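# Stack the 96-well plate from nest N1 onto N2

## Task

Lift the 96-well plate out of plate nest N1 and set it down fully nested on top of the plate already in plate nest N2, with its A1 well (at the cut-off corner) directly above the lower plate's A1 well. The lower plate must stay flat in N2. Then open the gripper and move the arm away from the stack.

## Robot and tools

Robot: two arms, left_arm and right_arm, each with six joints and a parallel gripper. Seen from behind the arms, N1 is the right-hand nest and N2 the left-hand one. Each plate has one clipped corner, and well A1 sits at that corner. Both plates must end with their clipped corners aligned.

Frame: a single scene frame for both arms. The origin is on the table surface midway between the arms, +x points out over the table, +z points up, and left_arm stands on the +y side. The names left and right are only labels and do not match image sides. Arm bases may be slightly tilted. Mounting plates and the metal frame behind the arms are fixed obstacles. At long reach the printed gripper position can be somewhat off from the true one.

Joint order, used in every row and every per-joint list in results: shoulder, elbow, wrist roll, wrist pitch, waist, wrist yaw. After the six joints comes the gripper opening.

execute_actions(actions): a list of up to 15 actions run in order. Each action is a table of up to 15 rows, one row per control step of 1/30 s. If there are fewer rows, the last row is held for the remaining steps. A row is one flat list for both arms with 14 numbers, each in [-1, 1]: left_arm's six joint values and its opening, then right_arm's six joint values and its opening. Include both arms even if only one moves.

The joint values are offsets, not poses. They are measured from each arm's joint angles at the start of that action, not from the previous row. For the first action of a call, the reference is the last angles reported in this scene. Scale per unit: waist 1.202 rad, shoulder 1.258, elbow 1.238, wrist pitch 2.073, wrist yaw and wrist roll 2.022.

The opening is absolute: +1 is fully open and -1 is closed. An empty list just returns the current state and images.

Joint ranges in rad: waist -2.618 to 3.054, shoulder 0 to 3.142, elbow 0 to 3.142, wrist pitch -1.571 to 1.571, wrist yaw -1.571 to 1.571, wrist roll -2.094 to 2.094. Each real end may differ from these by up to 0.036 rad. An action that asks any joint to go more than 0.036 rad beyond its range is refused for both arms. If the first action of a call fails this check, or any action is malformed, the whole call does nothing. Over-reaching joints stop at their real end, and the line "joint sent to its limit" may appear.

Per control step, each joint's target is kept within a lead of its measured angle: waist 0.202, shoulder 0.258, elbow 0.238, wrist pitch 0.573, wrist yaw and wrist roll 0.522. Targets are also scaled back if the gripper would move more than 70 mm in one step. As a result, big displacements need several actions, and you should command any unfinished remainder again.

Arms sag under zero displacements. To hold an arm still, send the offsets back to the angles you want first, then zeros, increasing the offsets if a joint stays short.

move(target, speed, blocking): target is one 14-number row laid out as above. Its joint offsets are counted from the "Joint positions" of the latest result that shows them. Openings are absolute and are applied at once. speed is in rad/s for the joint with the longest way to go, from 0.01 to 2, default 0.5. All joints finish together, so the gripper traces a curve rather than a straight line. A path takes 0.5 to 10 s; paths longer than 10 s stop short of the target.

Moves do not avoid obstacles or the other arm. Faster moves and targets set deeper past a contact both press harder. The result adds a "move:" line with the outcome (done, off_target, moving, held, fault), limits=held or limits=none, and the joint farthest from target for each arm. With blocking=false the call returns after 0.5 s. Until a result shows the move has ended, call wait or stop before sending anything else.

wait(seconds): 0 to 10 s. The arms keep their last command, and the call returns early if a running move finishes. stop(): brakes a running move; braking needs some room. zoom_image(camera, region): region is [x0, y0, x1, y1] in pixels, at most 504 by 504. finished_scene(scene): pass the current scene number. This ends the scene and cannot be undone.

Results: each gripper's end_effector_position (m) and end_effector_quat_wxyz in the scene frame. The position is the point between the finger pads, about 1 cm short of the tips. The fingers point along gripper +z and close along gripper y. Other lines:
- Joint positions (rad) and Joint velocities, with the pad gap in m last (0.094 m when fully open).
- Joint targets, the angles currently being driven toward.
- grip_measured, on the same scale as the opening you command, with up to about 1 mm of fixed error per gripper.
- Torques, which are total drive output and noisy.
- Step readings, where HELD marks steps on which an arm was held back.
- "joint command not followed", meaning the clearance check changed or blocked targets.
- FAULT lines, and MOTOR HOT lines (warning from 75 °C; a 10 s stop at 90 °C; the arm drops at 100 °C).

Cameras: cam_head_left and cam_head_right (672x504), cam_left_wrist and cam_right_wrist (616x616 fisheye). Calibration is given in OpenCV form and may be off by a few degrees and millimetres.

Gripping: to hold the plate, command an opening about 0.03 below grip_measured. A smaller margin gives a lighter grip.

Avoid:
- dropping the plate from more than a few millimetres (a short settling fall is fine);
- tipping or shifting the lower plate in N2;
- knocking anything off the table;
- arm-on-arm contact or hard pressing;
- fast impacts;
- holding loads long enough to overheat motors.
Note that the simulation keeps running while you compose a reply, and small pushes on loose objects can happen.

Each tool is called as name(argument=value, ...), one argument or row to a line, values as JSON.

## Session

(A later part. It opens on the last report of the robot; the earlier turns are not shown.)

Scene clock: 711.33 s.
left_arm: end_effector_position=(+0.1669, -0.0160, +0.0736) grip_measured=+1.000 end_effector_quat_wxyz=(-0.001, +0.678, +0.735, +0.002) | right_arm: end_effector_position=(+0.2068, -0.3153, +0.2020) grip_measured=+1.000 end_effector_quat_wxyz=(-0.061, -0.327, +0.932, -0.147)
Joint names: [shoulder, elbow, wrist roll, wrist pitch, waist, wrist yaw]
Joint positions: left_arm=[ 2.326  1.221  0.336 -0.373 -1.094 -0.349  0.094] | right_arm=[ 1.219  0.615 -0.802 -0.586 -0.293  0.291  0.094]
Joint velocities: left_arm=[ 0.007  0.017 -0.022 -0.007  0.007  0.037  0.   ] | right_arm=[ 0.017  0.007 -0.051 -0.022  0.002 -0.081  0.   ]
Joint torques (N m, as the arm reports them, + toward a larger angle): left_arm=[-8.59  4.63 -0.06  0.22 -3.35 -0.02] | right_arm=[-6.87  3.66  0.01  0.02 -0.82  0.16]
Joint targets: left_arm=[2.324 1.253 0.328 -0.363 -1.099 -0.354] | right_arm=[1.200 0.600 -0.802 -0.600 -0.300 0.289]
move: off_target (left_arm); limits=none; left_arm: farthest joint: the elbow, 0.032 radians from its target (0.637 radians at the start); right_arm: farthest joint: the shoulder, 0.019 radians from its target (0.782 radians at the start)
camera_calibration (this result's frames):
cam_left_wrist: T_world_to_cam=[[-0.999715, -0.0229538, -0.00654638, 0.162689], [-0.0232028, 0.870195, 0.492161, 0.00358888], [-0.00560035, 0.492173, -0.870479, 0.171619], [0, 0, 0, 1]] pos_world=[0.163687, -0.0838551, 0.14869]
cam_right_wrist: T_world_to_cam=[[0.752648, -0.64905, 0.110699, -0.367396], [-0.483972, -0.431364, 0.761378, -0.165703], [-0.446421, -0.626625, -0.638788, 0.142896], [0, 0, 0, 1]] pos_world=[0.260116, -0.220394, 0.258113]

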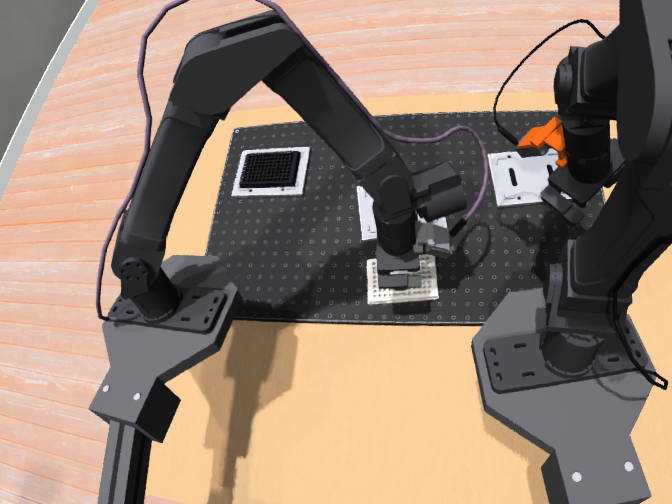

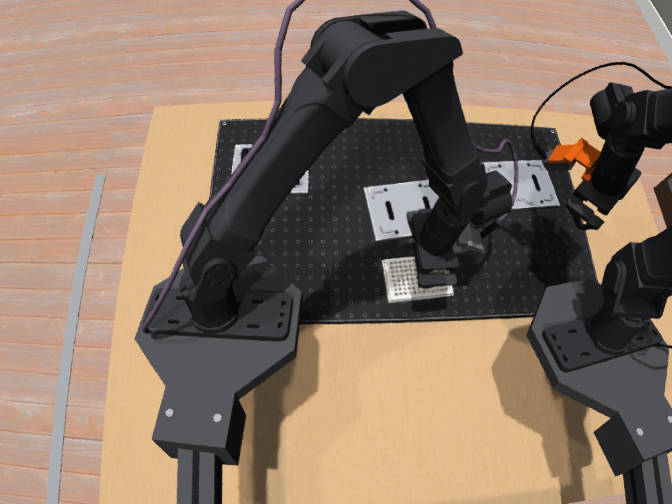

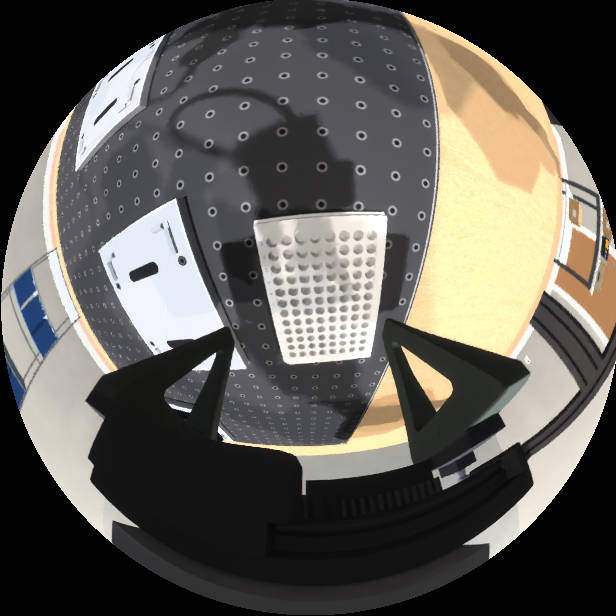

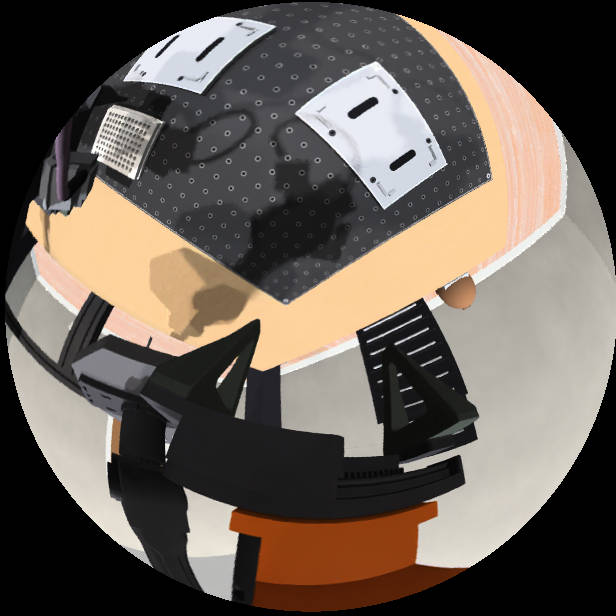

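move(
  target=[0.0596,0,-0.016,0.0371,-0.0171,0,1, 0,0,0,0,0,0,1],
  speed=0.15,
)

Scene clock: 748.20 s.
left_arm: end_effector_position=(+0.1578, -0.0154, +0.0508) grip_measured=+1.000 end_effector_quat_wxyz=(-0.003, +0.669, +0.743, +0.003) | right_arm: end_effector_position=(+0.2067, -0.3153, +0.2020) grip_measured=+1.000 end_effector_quat_wxyz=(-0.061, -0.327, +0.932, -0.147)
Joint names: [shoulder, elbow, wrist roll, wrist pitch, waist, wrist yaw]
Joint positions: left_arm=[ 2.397  1.221  0.311 -0.307 -1.094 -0.349  0.094] | right_arm=[ 1.219  0.615 -0.802 -0.586 -0.293  0.291  0.094]
Joint velocities: left_arm=[-0.002 -0.012 -0.007 -0.051  0.002  0.022  0.   ] | right_arm=[ 0.007 -0.002 -0.066  0.051 -0.002 -0.066  0.   ]
Joint torques (N m, as the arm reports them, + toward a larger angle): left_arm=[-8.28  2.26 -0.05  0.22 -4.42  0.02] | right_arm=[-5.01  4.79  0.01  0.13 -0.19  0.17]
Joint targets: left_arm=[2.401 1.221 0.304 -0.296 -1.115 -0.349] | right_arm=[1.219 0.615 -0.802 -0.586 -0.293 0.291]
move: off_target (left_arm); limits=none; left_arm: farthest joint: the waist, 0.021 radians from its target (0.021 radians at the start); right_arm: farthest joint: the waist, 0.000 radians from its target (0.000 radians at the start)
camera_calibration (this result's frames):
cam_left_wrist: T_world_to_cam=[[-0.998919, -0.0461576, -0.00546841, 0.152843], [-0.042795, 0.867415, 0.495742, 0.0169204], [-0.0181389, 0.49544, -0.868453, 0.15335], [0, 0, 0, 1]] pos_world=[0.156184, -0.0835979, 0.125625]
cam_right_wrist: T_world_to_cam=[[0.752683, -0.649063, 0.110384, -0.367267], [-0.483689, -0.431395, 0.76154, -0.165842], [-0.446669, -0.62659, -0.638648, 0.142895], [0, 0, 0, 1]] pos_world=[0.260047, -0.220386, 0.258095]

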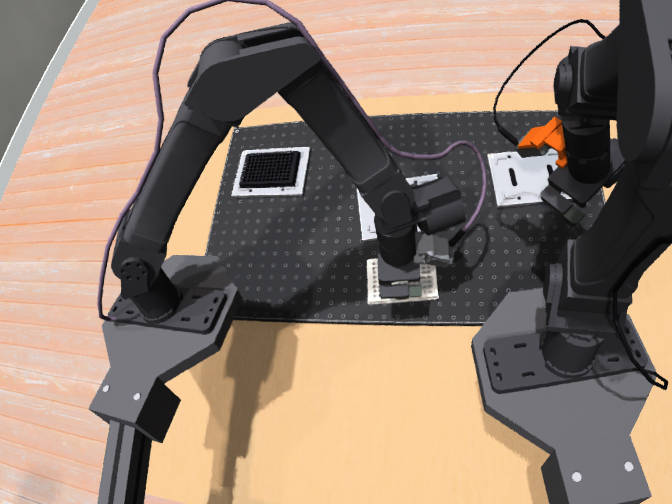

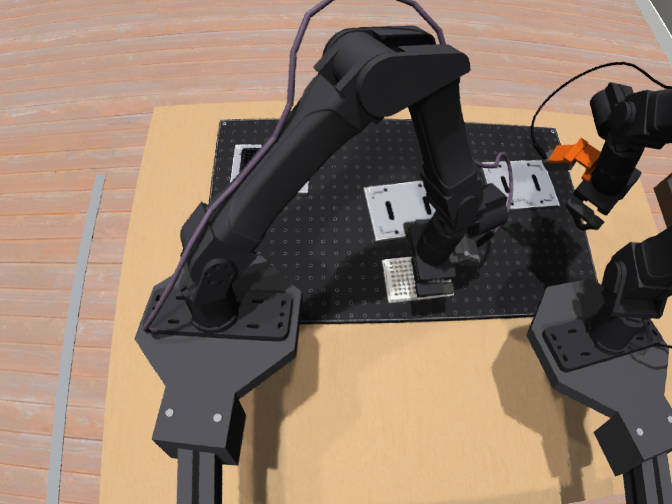

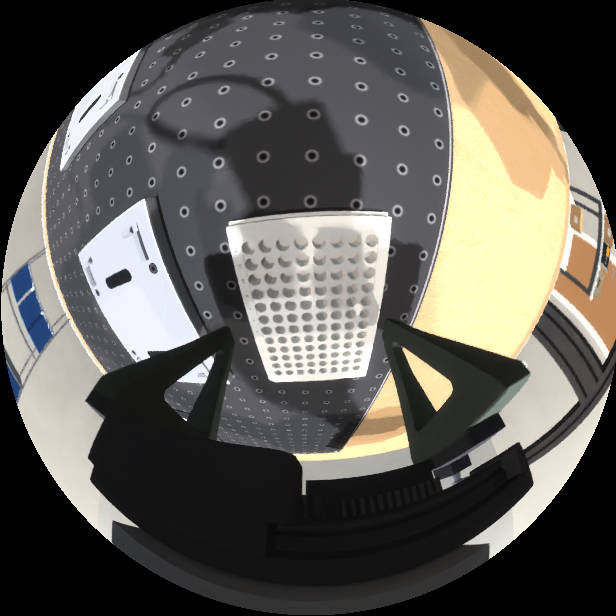

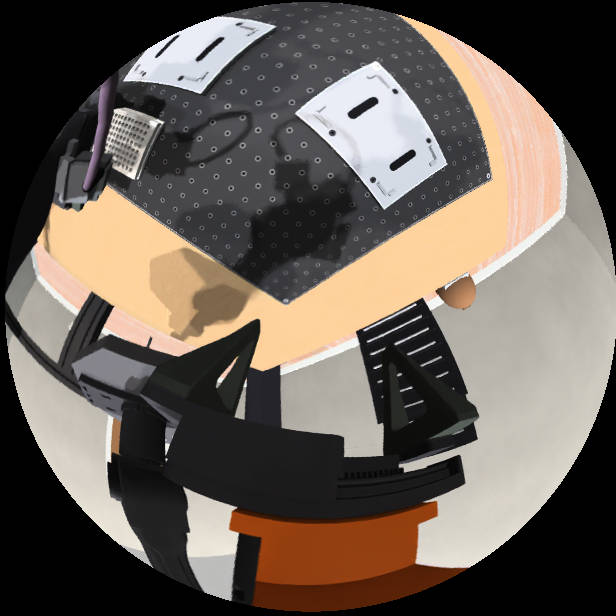

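zoom_image(
  camera="cam_left_wrist",
  region=[200, 190, 420, 410],
)

Region (200, 190, 420, 410) of cam_left_wrist's 616x616 image, scaled by 2.291, with more detail than that image has.

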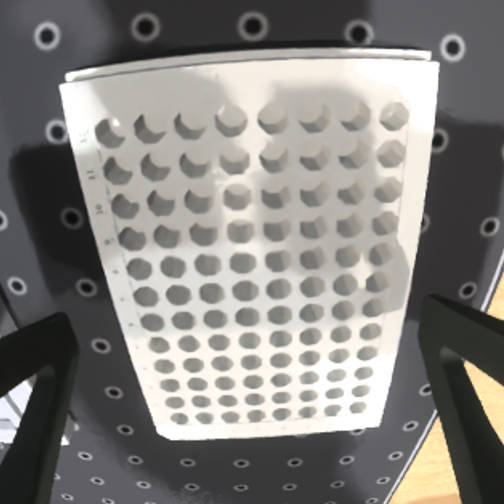

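move(
  target=[0.038,0,0,0.027,0,0,1, 0,0,0,0,0,0,1],
  speed=0.08,
)

Scene clock: 765.07 s.
left_arm: end_effector_position=(+0.1526, -0.0156, +0.0374) grip_measured=+1.000 end_effector_quat_wxyz=(-0.002, +0.669, +0.744, +0.003) | right_arm: end_effector_position=(+0.2067, -0.3153, +0.2020) grip_measured=+1.000 end_effector_quat_wxyz=(-0.061, -0.327, +0.932, -0.147)
Joint names: [shoulder, elbow, wrist roll, wrist pitch, waist, wrist yaw]
Joint positions: left_arm=[ 2.439  1.221  0.31  -0.262 -1.094 -0.349  0.094] | right_arm=[ 1.219  0.615 -0.802 -0.586 -0.293  0.291  0.094]
Joint velocities: left_arm=[-0.007  0.002  0.007  0.007 -0.007 -0.051  0.   ] | right_arm=[ 0.007 -0.007 -0.066 -0.007  0.002  0.007  0.   ]
Joint torques (N m, as the arm reports them, + toward a larger angle): left_arm=[-8.14  2.09  0.    0.25 -3.07  0.01] | right_arm=[-5.03  4.8   0.01  0.13 -0.16  0.18]
Joint targets: left_arm=[2.445 1.221 0.311 -0.251 -1.094 -0.349] | right_arm=[1.219 0.615 -0.802 -0.586 -0.293 0.291]
move: done; limits=none; left_arm: farthest joint: the wrist pitch, 0.011 radians from its target (0.056 radians at the start); right_arm: farthest joint: the waist, 0.000 radians from its target (0.000 radians at the start)
camera_calibration (this result's frames):
cam_left_wrist: T_world_to_cam=[[-0.998846, -0.0475864, -0.00651449, 0.147577], [-0.0446017, 0.868651, 0.493413, 0.0238372], [-0.0178209, 0.493134, -0.869771, 0.141685], [0, 0, 0, 1]] pos_world=[0.150995, -0.083553, 0.112433]
cam_right_wrist: T_world_to_cam=[[0.752683, -0.649063, 0.110384, -0.367267], [-0.483689, -0.431395, 0.76154, -0.165842], [-0.446669, -0.62659, -0.638648, 0.142895], [0, 0, 0, 1]] pos_world=[0.260047, -0.220386, 0.258095]

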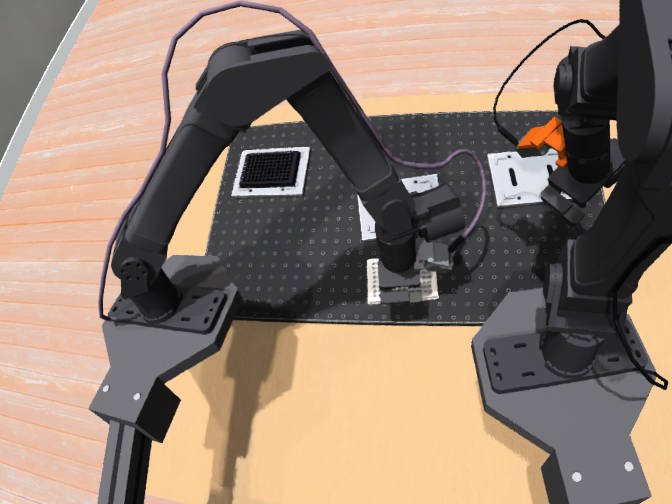

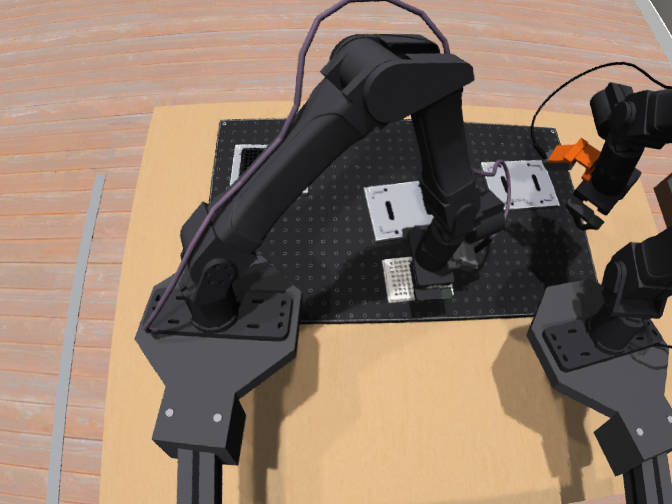

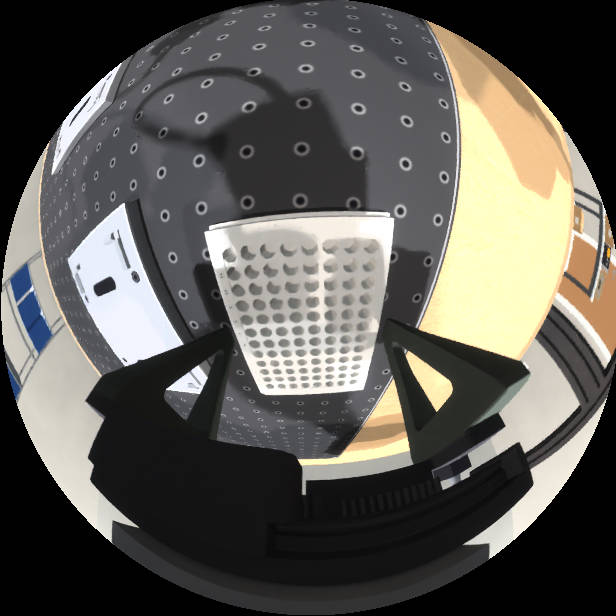

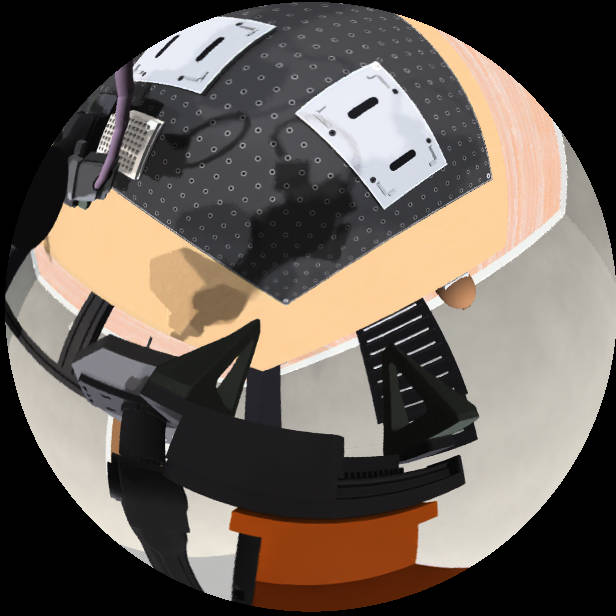

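zoom_image(
  camera="cam_left_wrist",
  region=[190, 200, 410, 420],
)

zoom_image(
  camera="cam_head_left",
  region=[340, 230, 460, 320],
)

Region (190, 200, 410, 420) of cam_left_wrist's 616x616 image, scaled by 2.291, with more detail than that image has.

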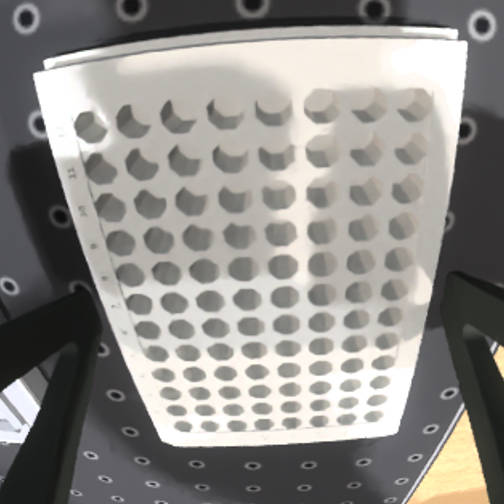

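Region (340, 230, 460, 320) of cam_head_left's 672x504 image, scaled by 4.200, with more detail than that image has; it fills the top 378 rows of this view, and the rest is white.

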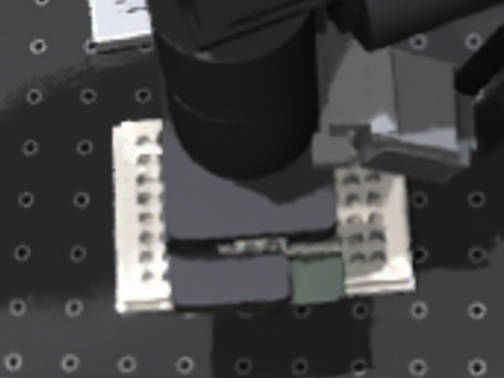

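move(
  target=[0.0095,0,0,0.010,0,0,1, 0,0,0,0,0,0,1],
  speed=0.04,
)

Scene clock: 773.63 s.
left_arm: end_effector_position=(+0.1535, -0.0177, +0.0374) grip_measured=+1.000 end_effector_quat_wxyz=(+0.002, +0.667, +0.745, +0.001) | right_arm: end_effector_position=(+0.2067, -0.3153, +0.2020) grip_measured=+1.000 end_effector_quat_wxyz=(-0.061, -0.327, +0.932, -0.147)
Joint names: [shoulder, elbow, wrist roll, wrist pitch, waist, wrist yaw]
Joint positions: left_arm=[ 2.439  1.221  0.31  -0.252 -1.094 -0.349  0.094] | right_arm=[ 1.219  0.615 -0.802 -0.586 -0.293  0.291  0.094]
Joint velocities: left_arm=[-0.017  0.027 -0.022  0.007  0.002 -0.022  0.   ] | right_arm=[-0.017  0.002 -0.037 -0.022  0.002  0.007  0.   ]
Joint torques (N m, as the arm reports them, + toward a larger angle): left_arm=[-7.77  2.11  0.    0.26 -3.07  0.01] | right_arm=[-5.    4.82  0.01  0.12 -0.16  0.18]
Joint targets: left_arm=[2.451 1.221 0.310 -0.241 -1.094 -0.349] | right_arm=[1.219 0.615 -0.802 -0.586 -0.293 0.291]
move: done; limits=none; left_arm: farthest joint: the shoulder, 0.012 radians from its target (0.012 radians at the start); right_arm: farthest joint: the waist, 0.000 radians from its target (0.000 radians at the start)
camera_calibration (this result's frames):
cam_left_wrist: T_world_to_cam=[[-0.998649, -0.0510097, -0.00988308, 0.148466], [-0.0493825, 0.872668, 0.485811, 0.0268448], [-0.0161564, 0.485643, -0.874008, 0.142531], [0, 0, 0, 1]] pos_world=[0.151894, -0.0850726, 0.112999]
cam_right_wrist: T_world_to_cam=[[0.752683, -0.649063, 0.110384, -0.367267], [-0.483689, -0.431395, 0.76154, -0.165842], [-0.446669, -0.62659, -0.638648, 0.142895], [0, 0, 0, 1]] pos_world=[0.260047, -0.220386, 0.258095]

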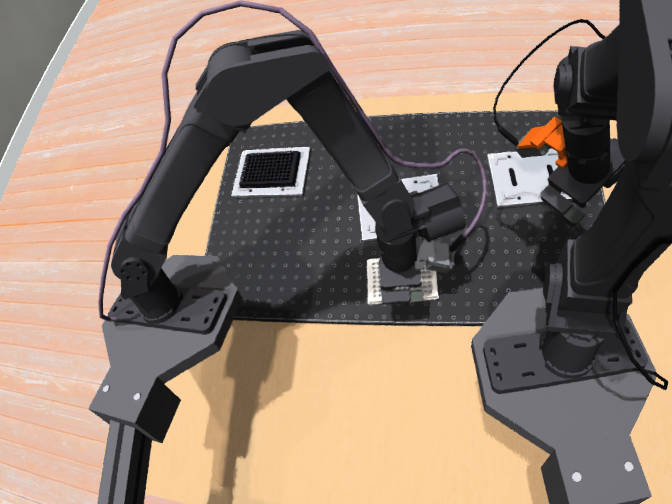

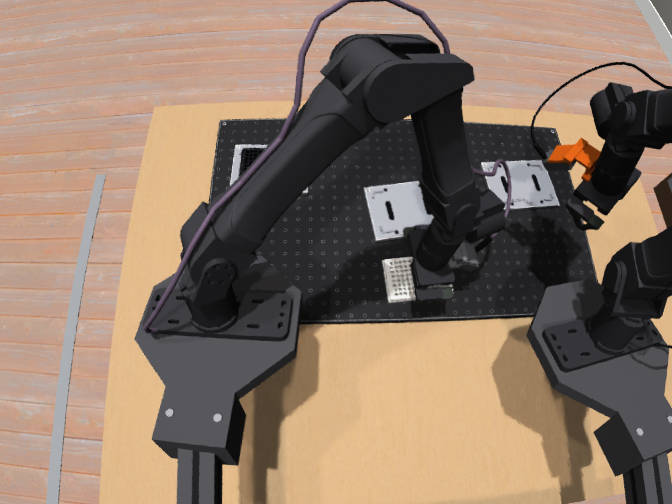

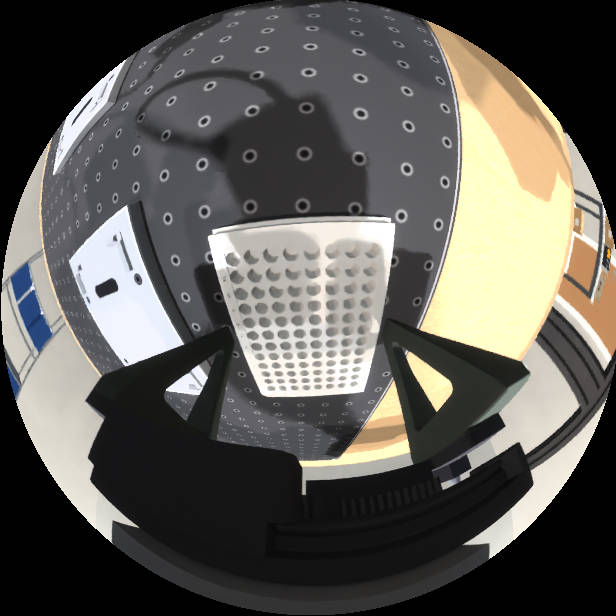

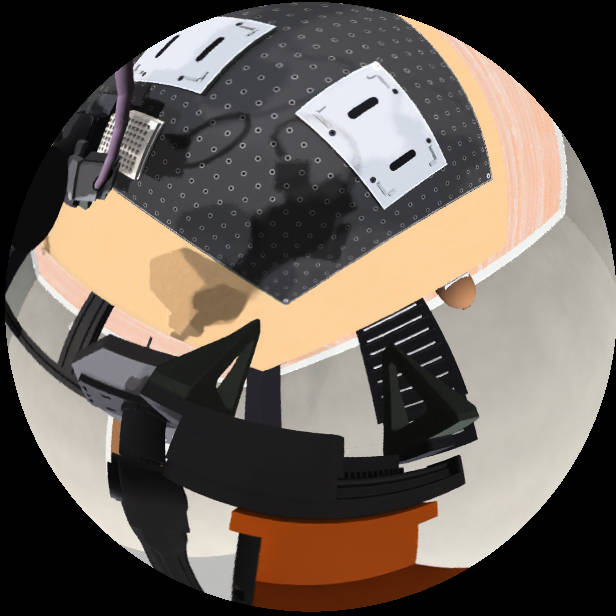

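zoom_image(
  camera="cam_left_wrist",
  region=[190, 290, 290, 390],
)

zoom_image(
  camera="cam_left_wrist",
  region=[340, 280, 440, 380],
)

zoom_image(
  camera="cam_right_wrist",
  region=[50, 80, 190, 220],
)

Region (190, 290, 290, 390) of cam_left_wrist's 616x616 image, scaled by 5.040, with more detail than that image has.

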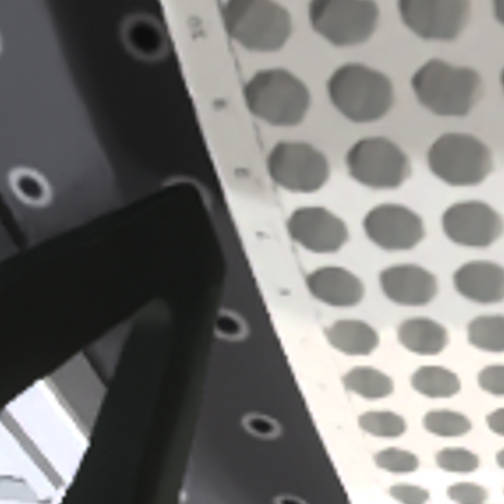

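Region (340, 280, 440, 380) of cam_left_wrist's 616x616 image, scaled by 5.040, with more detail than that image has.

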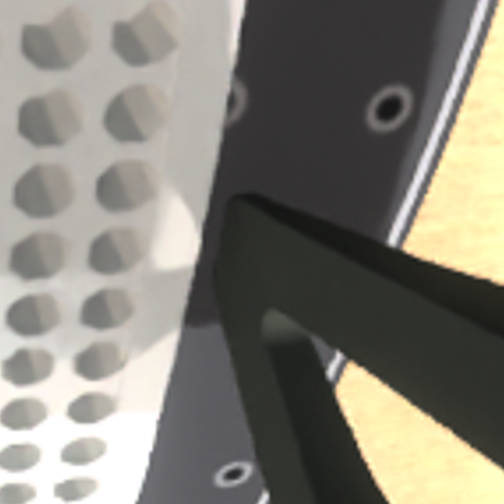

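Region (50, 80, 190, 220) of cam_right_wrist's 616x616 image, scaled by 3.600, with more detail than that image has.

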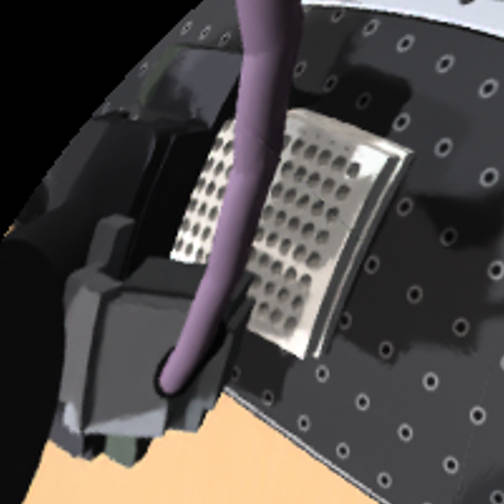

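zoom_image(
  camera="cam_left_wrist",
  region=[190, 130, 420, 260],
)

Region (190, 130, 420, 260) of cam_left_wrist's 616x616 image, scaled by 2.191, with more detail than that image has; it fills the top 285 rows of this view, and the rest is white.

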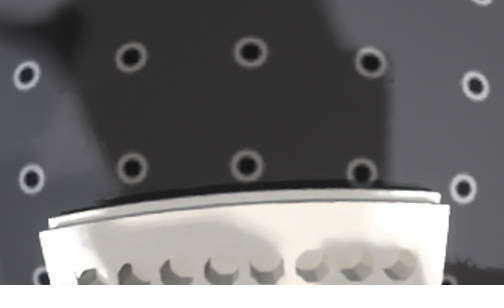

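move(
  target=[-0.025,0,0,-0.0145,0,0,1, 0,0,0,0,0,0,1],
  speed=0.05,
)

Scene clock: 811.93 s.
left_arm: end_effector_position=(+0.1514, -0.0128, +0.0375) grip_measured=+1.000 end_effector_quat_wxyz=(-0.007, +0.670, +0.742, +0.005) | right_arm: end_effector_position=(+0.2067, -0.3153, +0.2020) grip_measured=+1.000 end_effector_quat_wxyz=(-0.061, -0.327, +0.932, -0.147)
Joint names: [shoulder, elbow, wrist roll, wrist pitch, waist, wrist yaw]
Joint positions: left_arm=[ 2.439  1.221  0.31  -0.275 -1.094 -0.349  0.094] | right_arm=[ 1.219  0.615 -0.802 -0.586 -0.293  0.291  0.094]
Joint velocities: left_arm=[-0.012 -0.017 -0.051  0.007  0.002 -0.007  0.   ] | right_arm=[-0.002 -0.002 -0.022 -0.007  0.007 -0.051  0.   ]
Joint torques (N m, as the arm reports them, + toward a larger angle): left_arm=[-10.67   2.09   0.    -0.03  -3.06   0.01] | right_arm=[-5.01  4.79  0.    0.13 -0.16  0.18]
Joint targets: left_arm=[2.407 1.221 0.310 -0.282 -1.094 -0.349] | right_arm=[1.219 0.615 -0.802 -0.586 -0.293 0.291]
move: off_target (left_arm); limits=none; left_arm: farthest joint: the shoulder, 0.031 radians from its target (0.031 radians at the start); right_arm: farthest joint: the waist, 0.000 radians from its target (0.000 radians at the start)
camera_calibration (this result's frames):
cam_left_wrist: T_world_to_cam=[[-0.99906, -0.043282, -0.00219614, 0.14643], [-0.0385121, 0.863436, 0.502986, 0.0200366], [-0.019874, 0.502598, -0.864292, 0.140571], [0, 0, 0, 1]] pos_world=[0.149858, -0.0816131, 0.111737]
cam_right_wrist: T_world_to_cam=[[0.752683, -0.649063, 0.110384, -0.367267], [-0.483689, -0.431395, 0.76154, -0.165842], [-0.446669, -0.62659, -0.638648, 0.142895], [0, 0, 0, 1]] pos_world=[0.260047, -0.220386, 0.258095]

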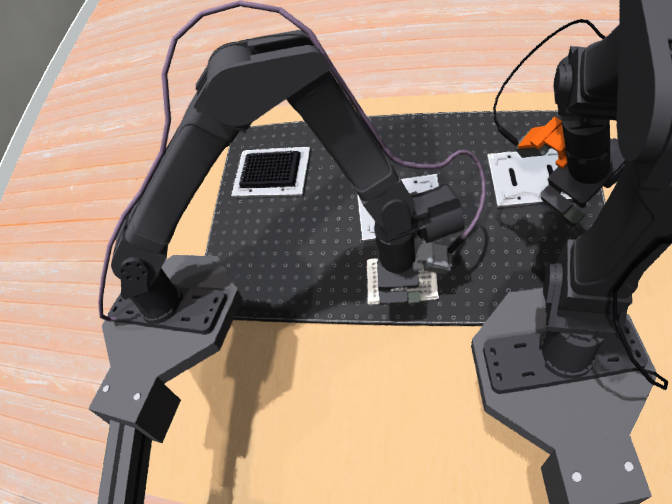

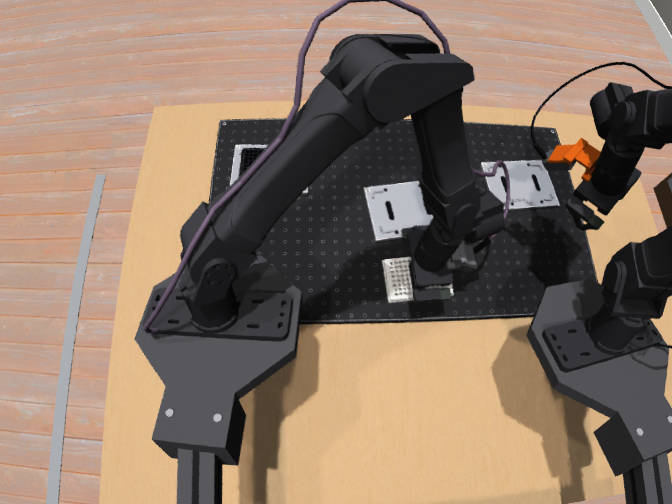

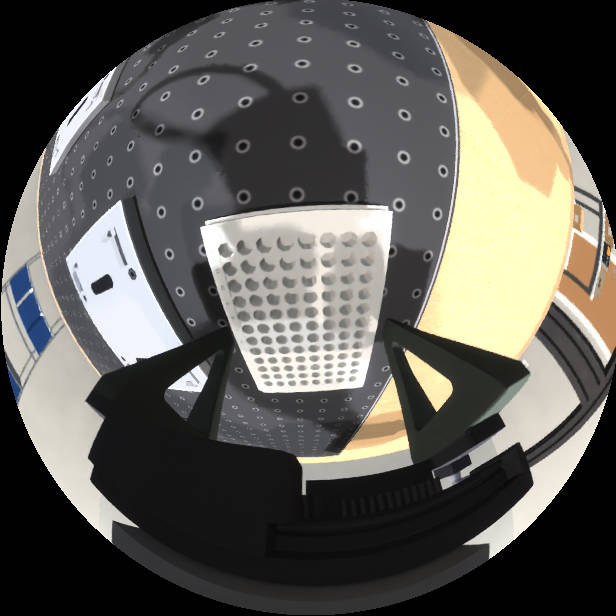

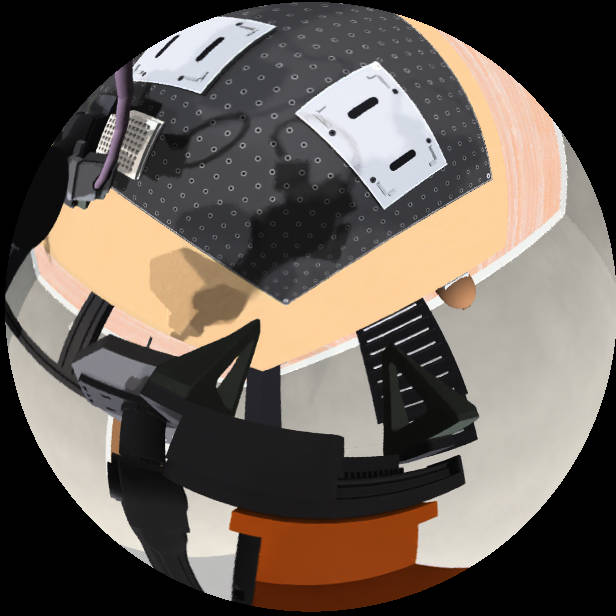

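move(
  target=[-0.05,0,0,0,0,0,1, 0,0,0,0,0,0,1],
  speed=0.1,
)

Scene clock: 826.73 s.
left_arm: end_effector_position=(+0.1601, -0.0216, +0.0498) grip_measured=+1.000 end_effector_quat_wxyz=(+0.009, +0.665, +0.746, -0.002) | right_arm: end_effector_position=(+0.2067, -0.3153, +0.2020) grip_measured=+1.000 end_effector_quat_wxyz=(-0.061, -0.327, +0.932, -0.147)
Joint names: [shoulder, elbow, wrist roll, wrist pitch, waist, wrist yaw]
Joint positions: left_arm=[ 2.4    1.221  0.31  -0.275 -1.094 -0.349  0.094] | right_arm=[ 1.219  0.615 -0.802 -0.586 -0.293  0.291  0.094]
Joint velocities: left_arm=[-0.012 -0.022  0.007  0.007 -0.012 -0.022  0.   ] | right_arm=[ 0.007 -0.017  0.007  0.037  0.002 -0.051  0.   ]
Joint torques (N m, as the arm reports them, + toward a larger angle): left_arm=[-10.26   2.27   0.     0.18  -3.08   0.01] | right_arm=[-5.01  4.8   0.01  0.13 -0.14  0.17]
Joint targets: left_arm=[2.376 1.221 0.310 -0.274 -1.094 -0.349] | right_arm=[1.219 0.615 -0.802 -0.586 -0.293 0.291]
move: off_target (left_arm); limits=none; left_arm: farthest joint: the shoulder, 0.024 radians from its target (0.063 radians at the start); right_arm: farthest joint: the waist, 0.000 radians from its target (0.000 radians at the start)
camera_calibration (this result's frames):
cam_left_wrist: T_world_to_cam=[[-0.99829, -0.0564646, -0.0151338, 0.155091], [-0.0568897, 0.878838, 0.473717, 0.0264682], [-0.0134481, 0.473768, -0.880547, 0.155023], [0, 0, 0, 1]] pos_world=[0.158416, -0.0879488, 0.126313]
cam_right_wrist: T_world_to_cam=[[0.752683, -0.649063, 0.110384, -0.367267], [-0.483689, -0.431395, 0.76154, -0.165842], [-0.446669, -0.62659, -0.638648, 0.142895], [0, 0, 0, 1]] pos_world=[0.260047, -0.220386, 0.258095]

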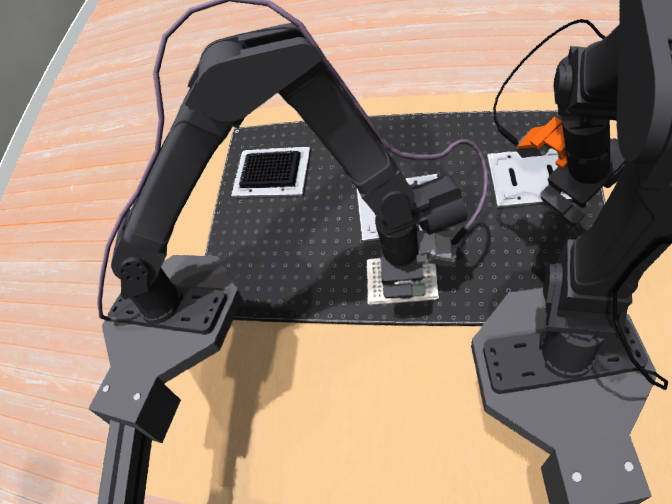

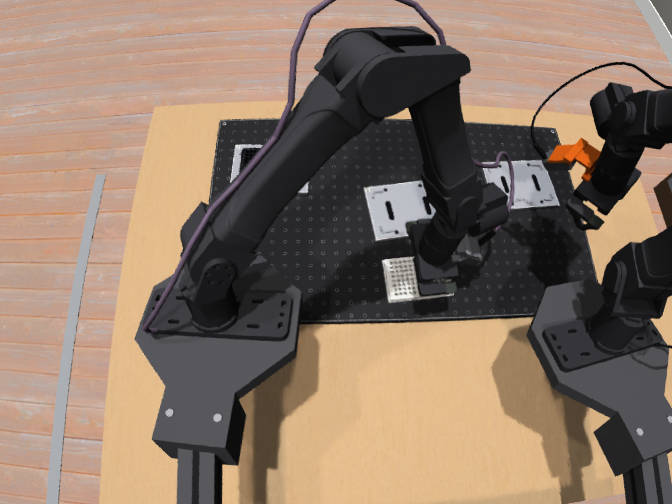

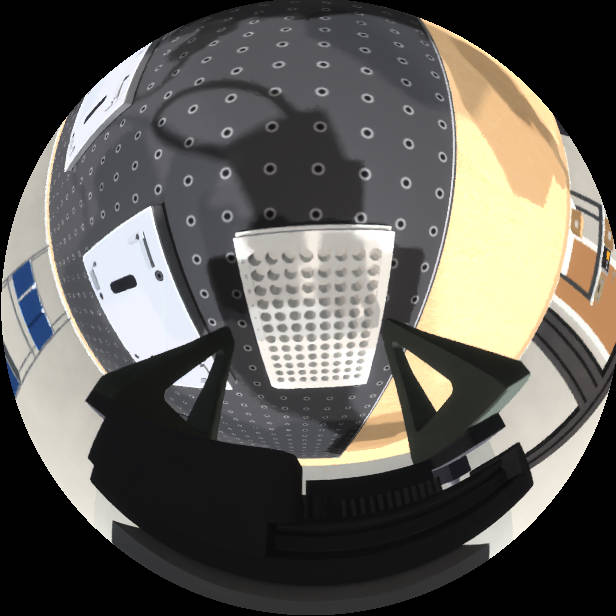

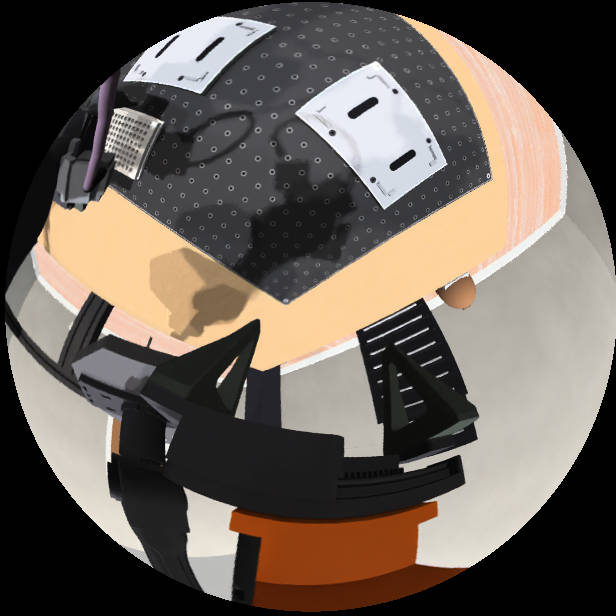

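move(
  target=[0.0278,0,0,0.0087,0,0,1, 0,0,0,0,0,0,1],
  speed=0.07,
)

Scene clock: 830.67 s.
left_arm: end_effector_position=(+0.1540, -0.0163, +0.0402) grip_measured=+1.000 end_effector_quat_wxyz=(-0.001, +0.668, +0.744, +0.002) | right_arm: end_effector_position=(+0.2067, -0.3153, +0.2020) grip_measured=+1.000 end_effector_quat_wxyz=(-0.061, -0.327, +0.932, -0.147)
Joint names: [shoulder, elbow, wrist roll, wrist pitch, waist, wrist yaw]
Joint positions: left_arm=[ 2.43   1.221  0.31  -0.268 -1.094 -0.349  0.094] | right_arm=[ 1.219  0.615 -0.802 -0.586 -0.293  0.291  0.094]
Joint velocities: left_arm=[ 0.002  0.002 -0.022 -0.037  0.017 -0.022  0.   ] | right_arm=[ 0.007  0.012 -0.007  0.022 -0.007  0.022  0.   ]
Joint torques (N m, as the arm reports them, + toward a larger angle): left_arm=[-8.24  2.14  0.    0.18 -3.07  0.01] | right_arm=[-5.02  4.81  0.01  0.13 -0.15  0.18]
Joint targets: left_arm=[2.435 1.221 0.310 -0.257 -1.094 -0.349] | right_arm=[1.219 0.615 -0.802 -0.586 -0.293 0.291]
move: done; limits=none; left_arm: farthest joint: the wrist pitch, 0.011 radians from its target (0.018 radians at the start); right_arm: farthest joint: the waist, 0.000 radians from its target (0.000 radians at the start)
camera_calibration (this result's frames):
cam_left_wrist: T_world_to_cam=[[-0.998795, -0.0485053, -0.00742436, 0.148995], [-0.0458904, 0.86974, 0.491372, 0.0234646], [-0.0173768, 0.49112, -0.870918, 0.144437], [0, 0, 0, 1]] pos_world=[0.152402, -0.0841168, 0.115369]
cam_right_wrist: T_world_to_cam=[[0.752683, -0.649063, 0.110384, -0.367267], [-0.483689, -0.431395, 0.76154, -0.165842], [-0.446669, -0.62659, -0.638648, 0.142895], [0, 0, 0, 1]] pos_world=[0.260047, -0.220386, 0.258095]

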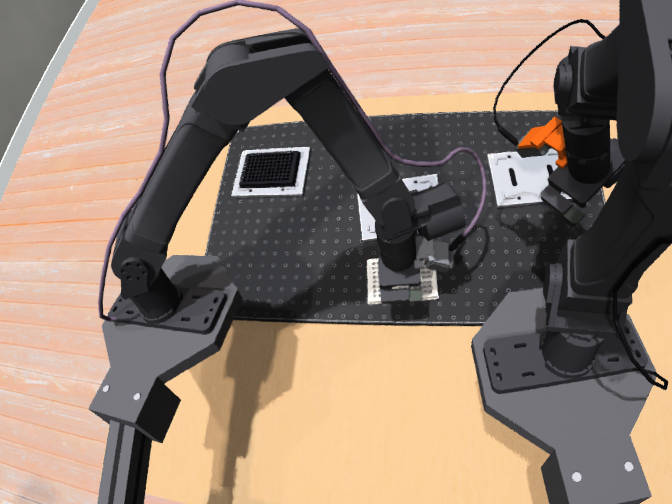

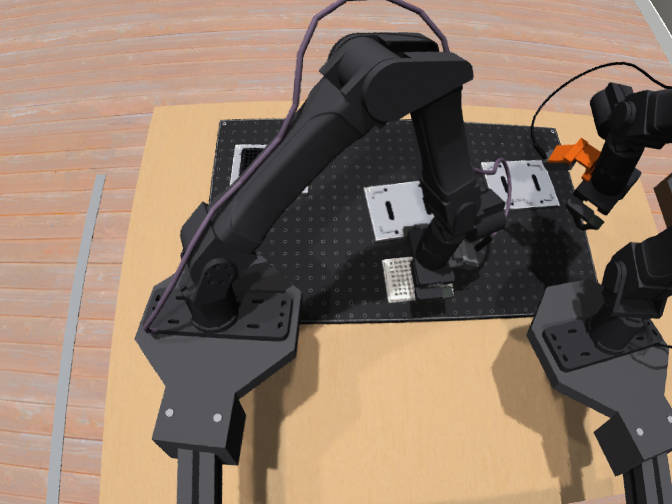

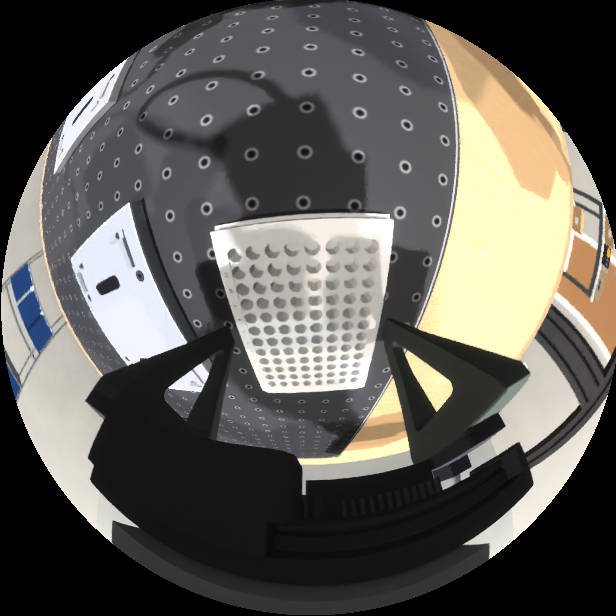

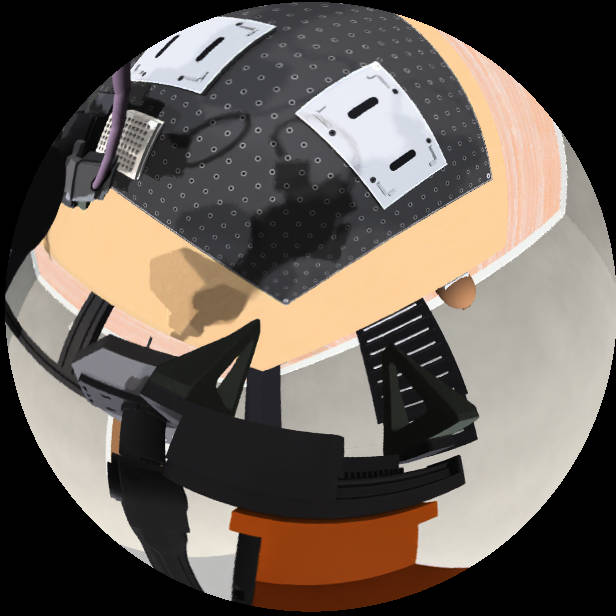

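execute_actions(
  actions=[
    [[0,0,0,0,0,0,0.70, 0,0,0,0,0,0,1]],
  ],
)

Scene clock: 834.20 s.
left_arm: end_effector_position=(+0.1541, -0.0164, +0.0402) grip_measured=+0.712 end_effector_quat_wxyz=(-0.000, +0.668, +0.744, +0.002) | right_arm: end_effector_position=(+0.2067, -0.3153, +0.2020) grip_measured=+1.000 end_effector_quat_wxyz=(-0.061, -0.327, +0.932, -0.147)
Joint names: [shoulder, elbow, wrist roll, wrist pitch, waist, wrist yaw]
Joint positions: left_arm=[ 2.43   1.221  0.31  -0.268 -1.094 -0.349  0.08 ] | right_arm=[ 1.219  0.615 -0.802 -0.586 -0.293  0.291  0.094]
Joint velocities: left_arm=[-0.012 -0.007 -0.037  0.037  0.017 -0.066 -0.001] | right_arm=[ 0.002  0.017  0.007 -0.022  0.002  0.022  0.   ]
Joint torques (N m, as the arm reports them, + toward a larger angle): left_arm=[-8.57  2.14  0.    0.12 -3.12  0.01] | right_arm=[-5.02  4.81  0.01  0.12 -0.15  0.17]
Joint targets: left_arm=[2.430 1.221 0.311 -0.268 -1.094 -0.349] | right_arm=[1.219 0.615 -0.802 -0.586 -0.293 0.291]
Step readings (joint positions):
0: left_arm=[2.430 1.221 0.310 -0.268 -1.094 -0.349] | right_arm=[1.219 0.615 -0.802 -0.586 -0.293 0.291]
1: left_arm=[2.430 1.221 0.310 -0.268 -1.094 -0.349] | right_arm=[1.219 0.615 -0.802 -0.586 -0.293 0.291]
2: left_arm=[2.430 1.221 0.310 -0.268 -1.094 -0.349] | right_arm=[1.219 0.615 -0.802 -0.586 -0.293 0.291]
4: left_arm=[2.430 1.221 0.310 -0.268 -1.094 -0.349] | right_arm=[1.219 0.615 -0.802 -0.586 -0.293 0.291]
8: left_arm=[2.430 1.221 0.310 -0.268 -1.094 -0.349] | right_arm=[1.219 0.615 -0.802 -0.586 -0.293 0.291]
15: Joint positions above
camera_calibration (this result's frames):
cam_left_wrist: T_world_to_cam=[[-0.998785, -0.0486344, -0.00790996, 0.149107], [-0.0462447, 0.869819, 0.491198, 0.0235802], [-0.0170089, 0.490967, -0.871012, 0.14441], [0, 0, 0, 1]] pos_world=[0.152472, -0.0841594, 0.11538]
cam_right_wrist: T_world_to_cam=[[0.752683, -0.649063, 0.110384, -0.367267], [-0.483689, -0.431395, 0.76154, -0.165842], [-0.446669, -0.62659, -0.638648, 0.142895], [0, 0, 0, 1]] pos_world=[0.260047, -0.220386, 0.258095]

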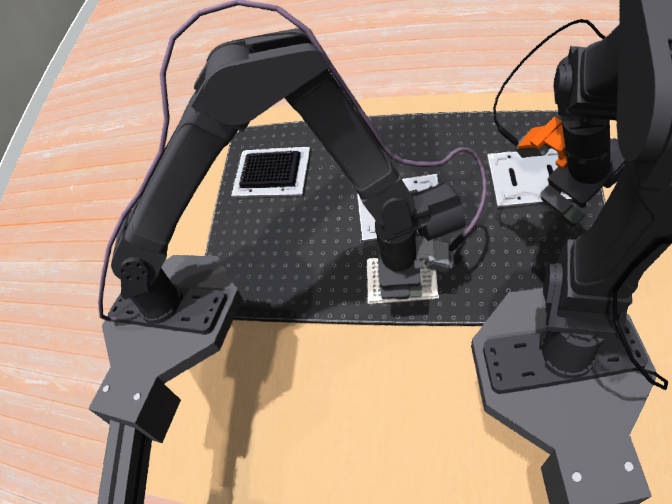

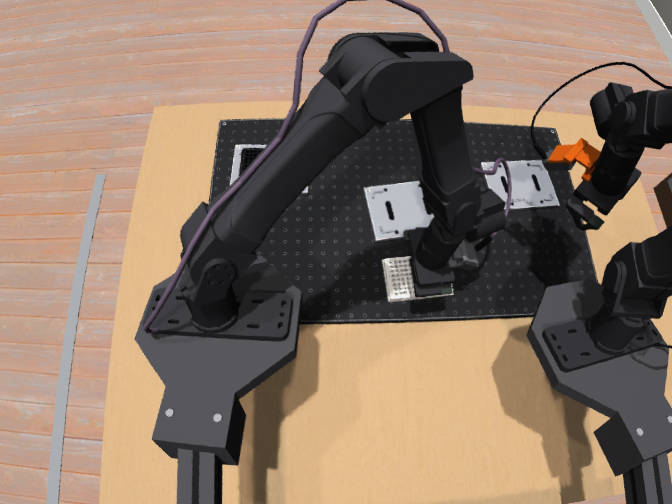

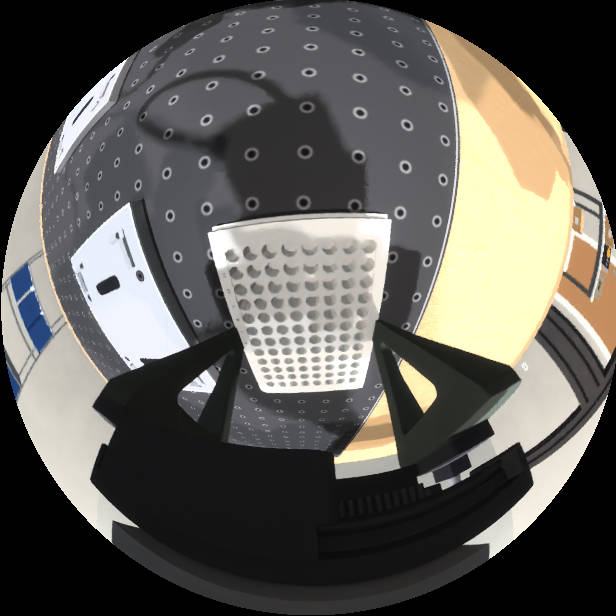

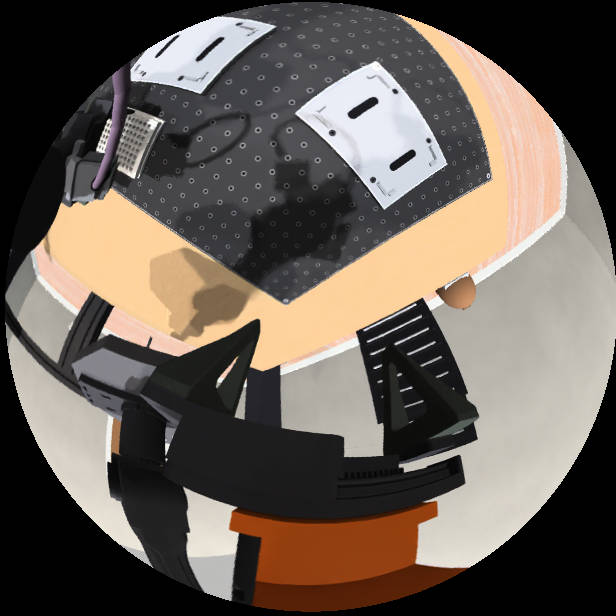

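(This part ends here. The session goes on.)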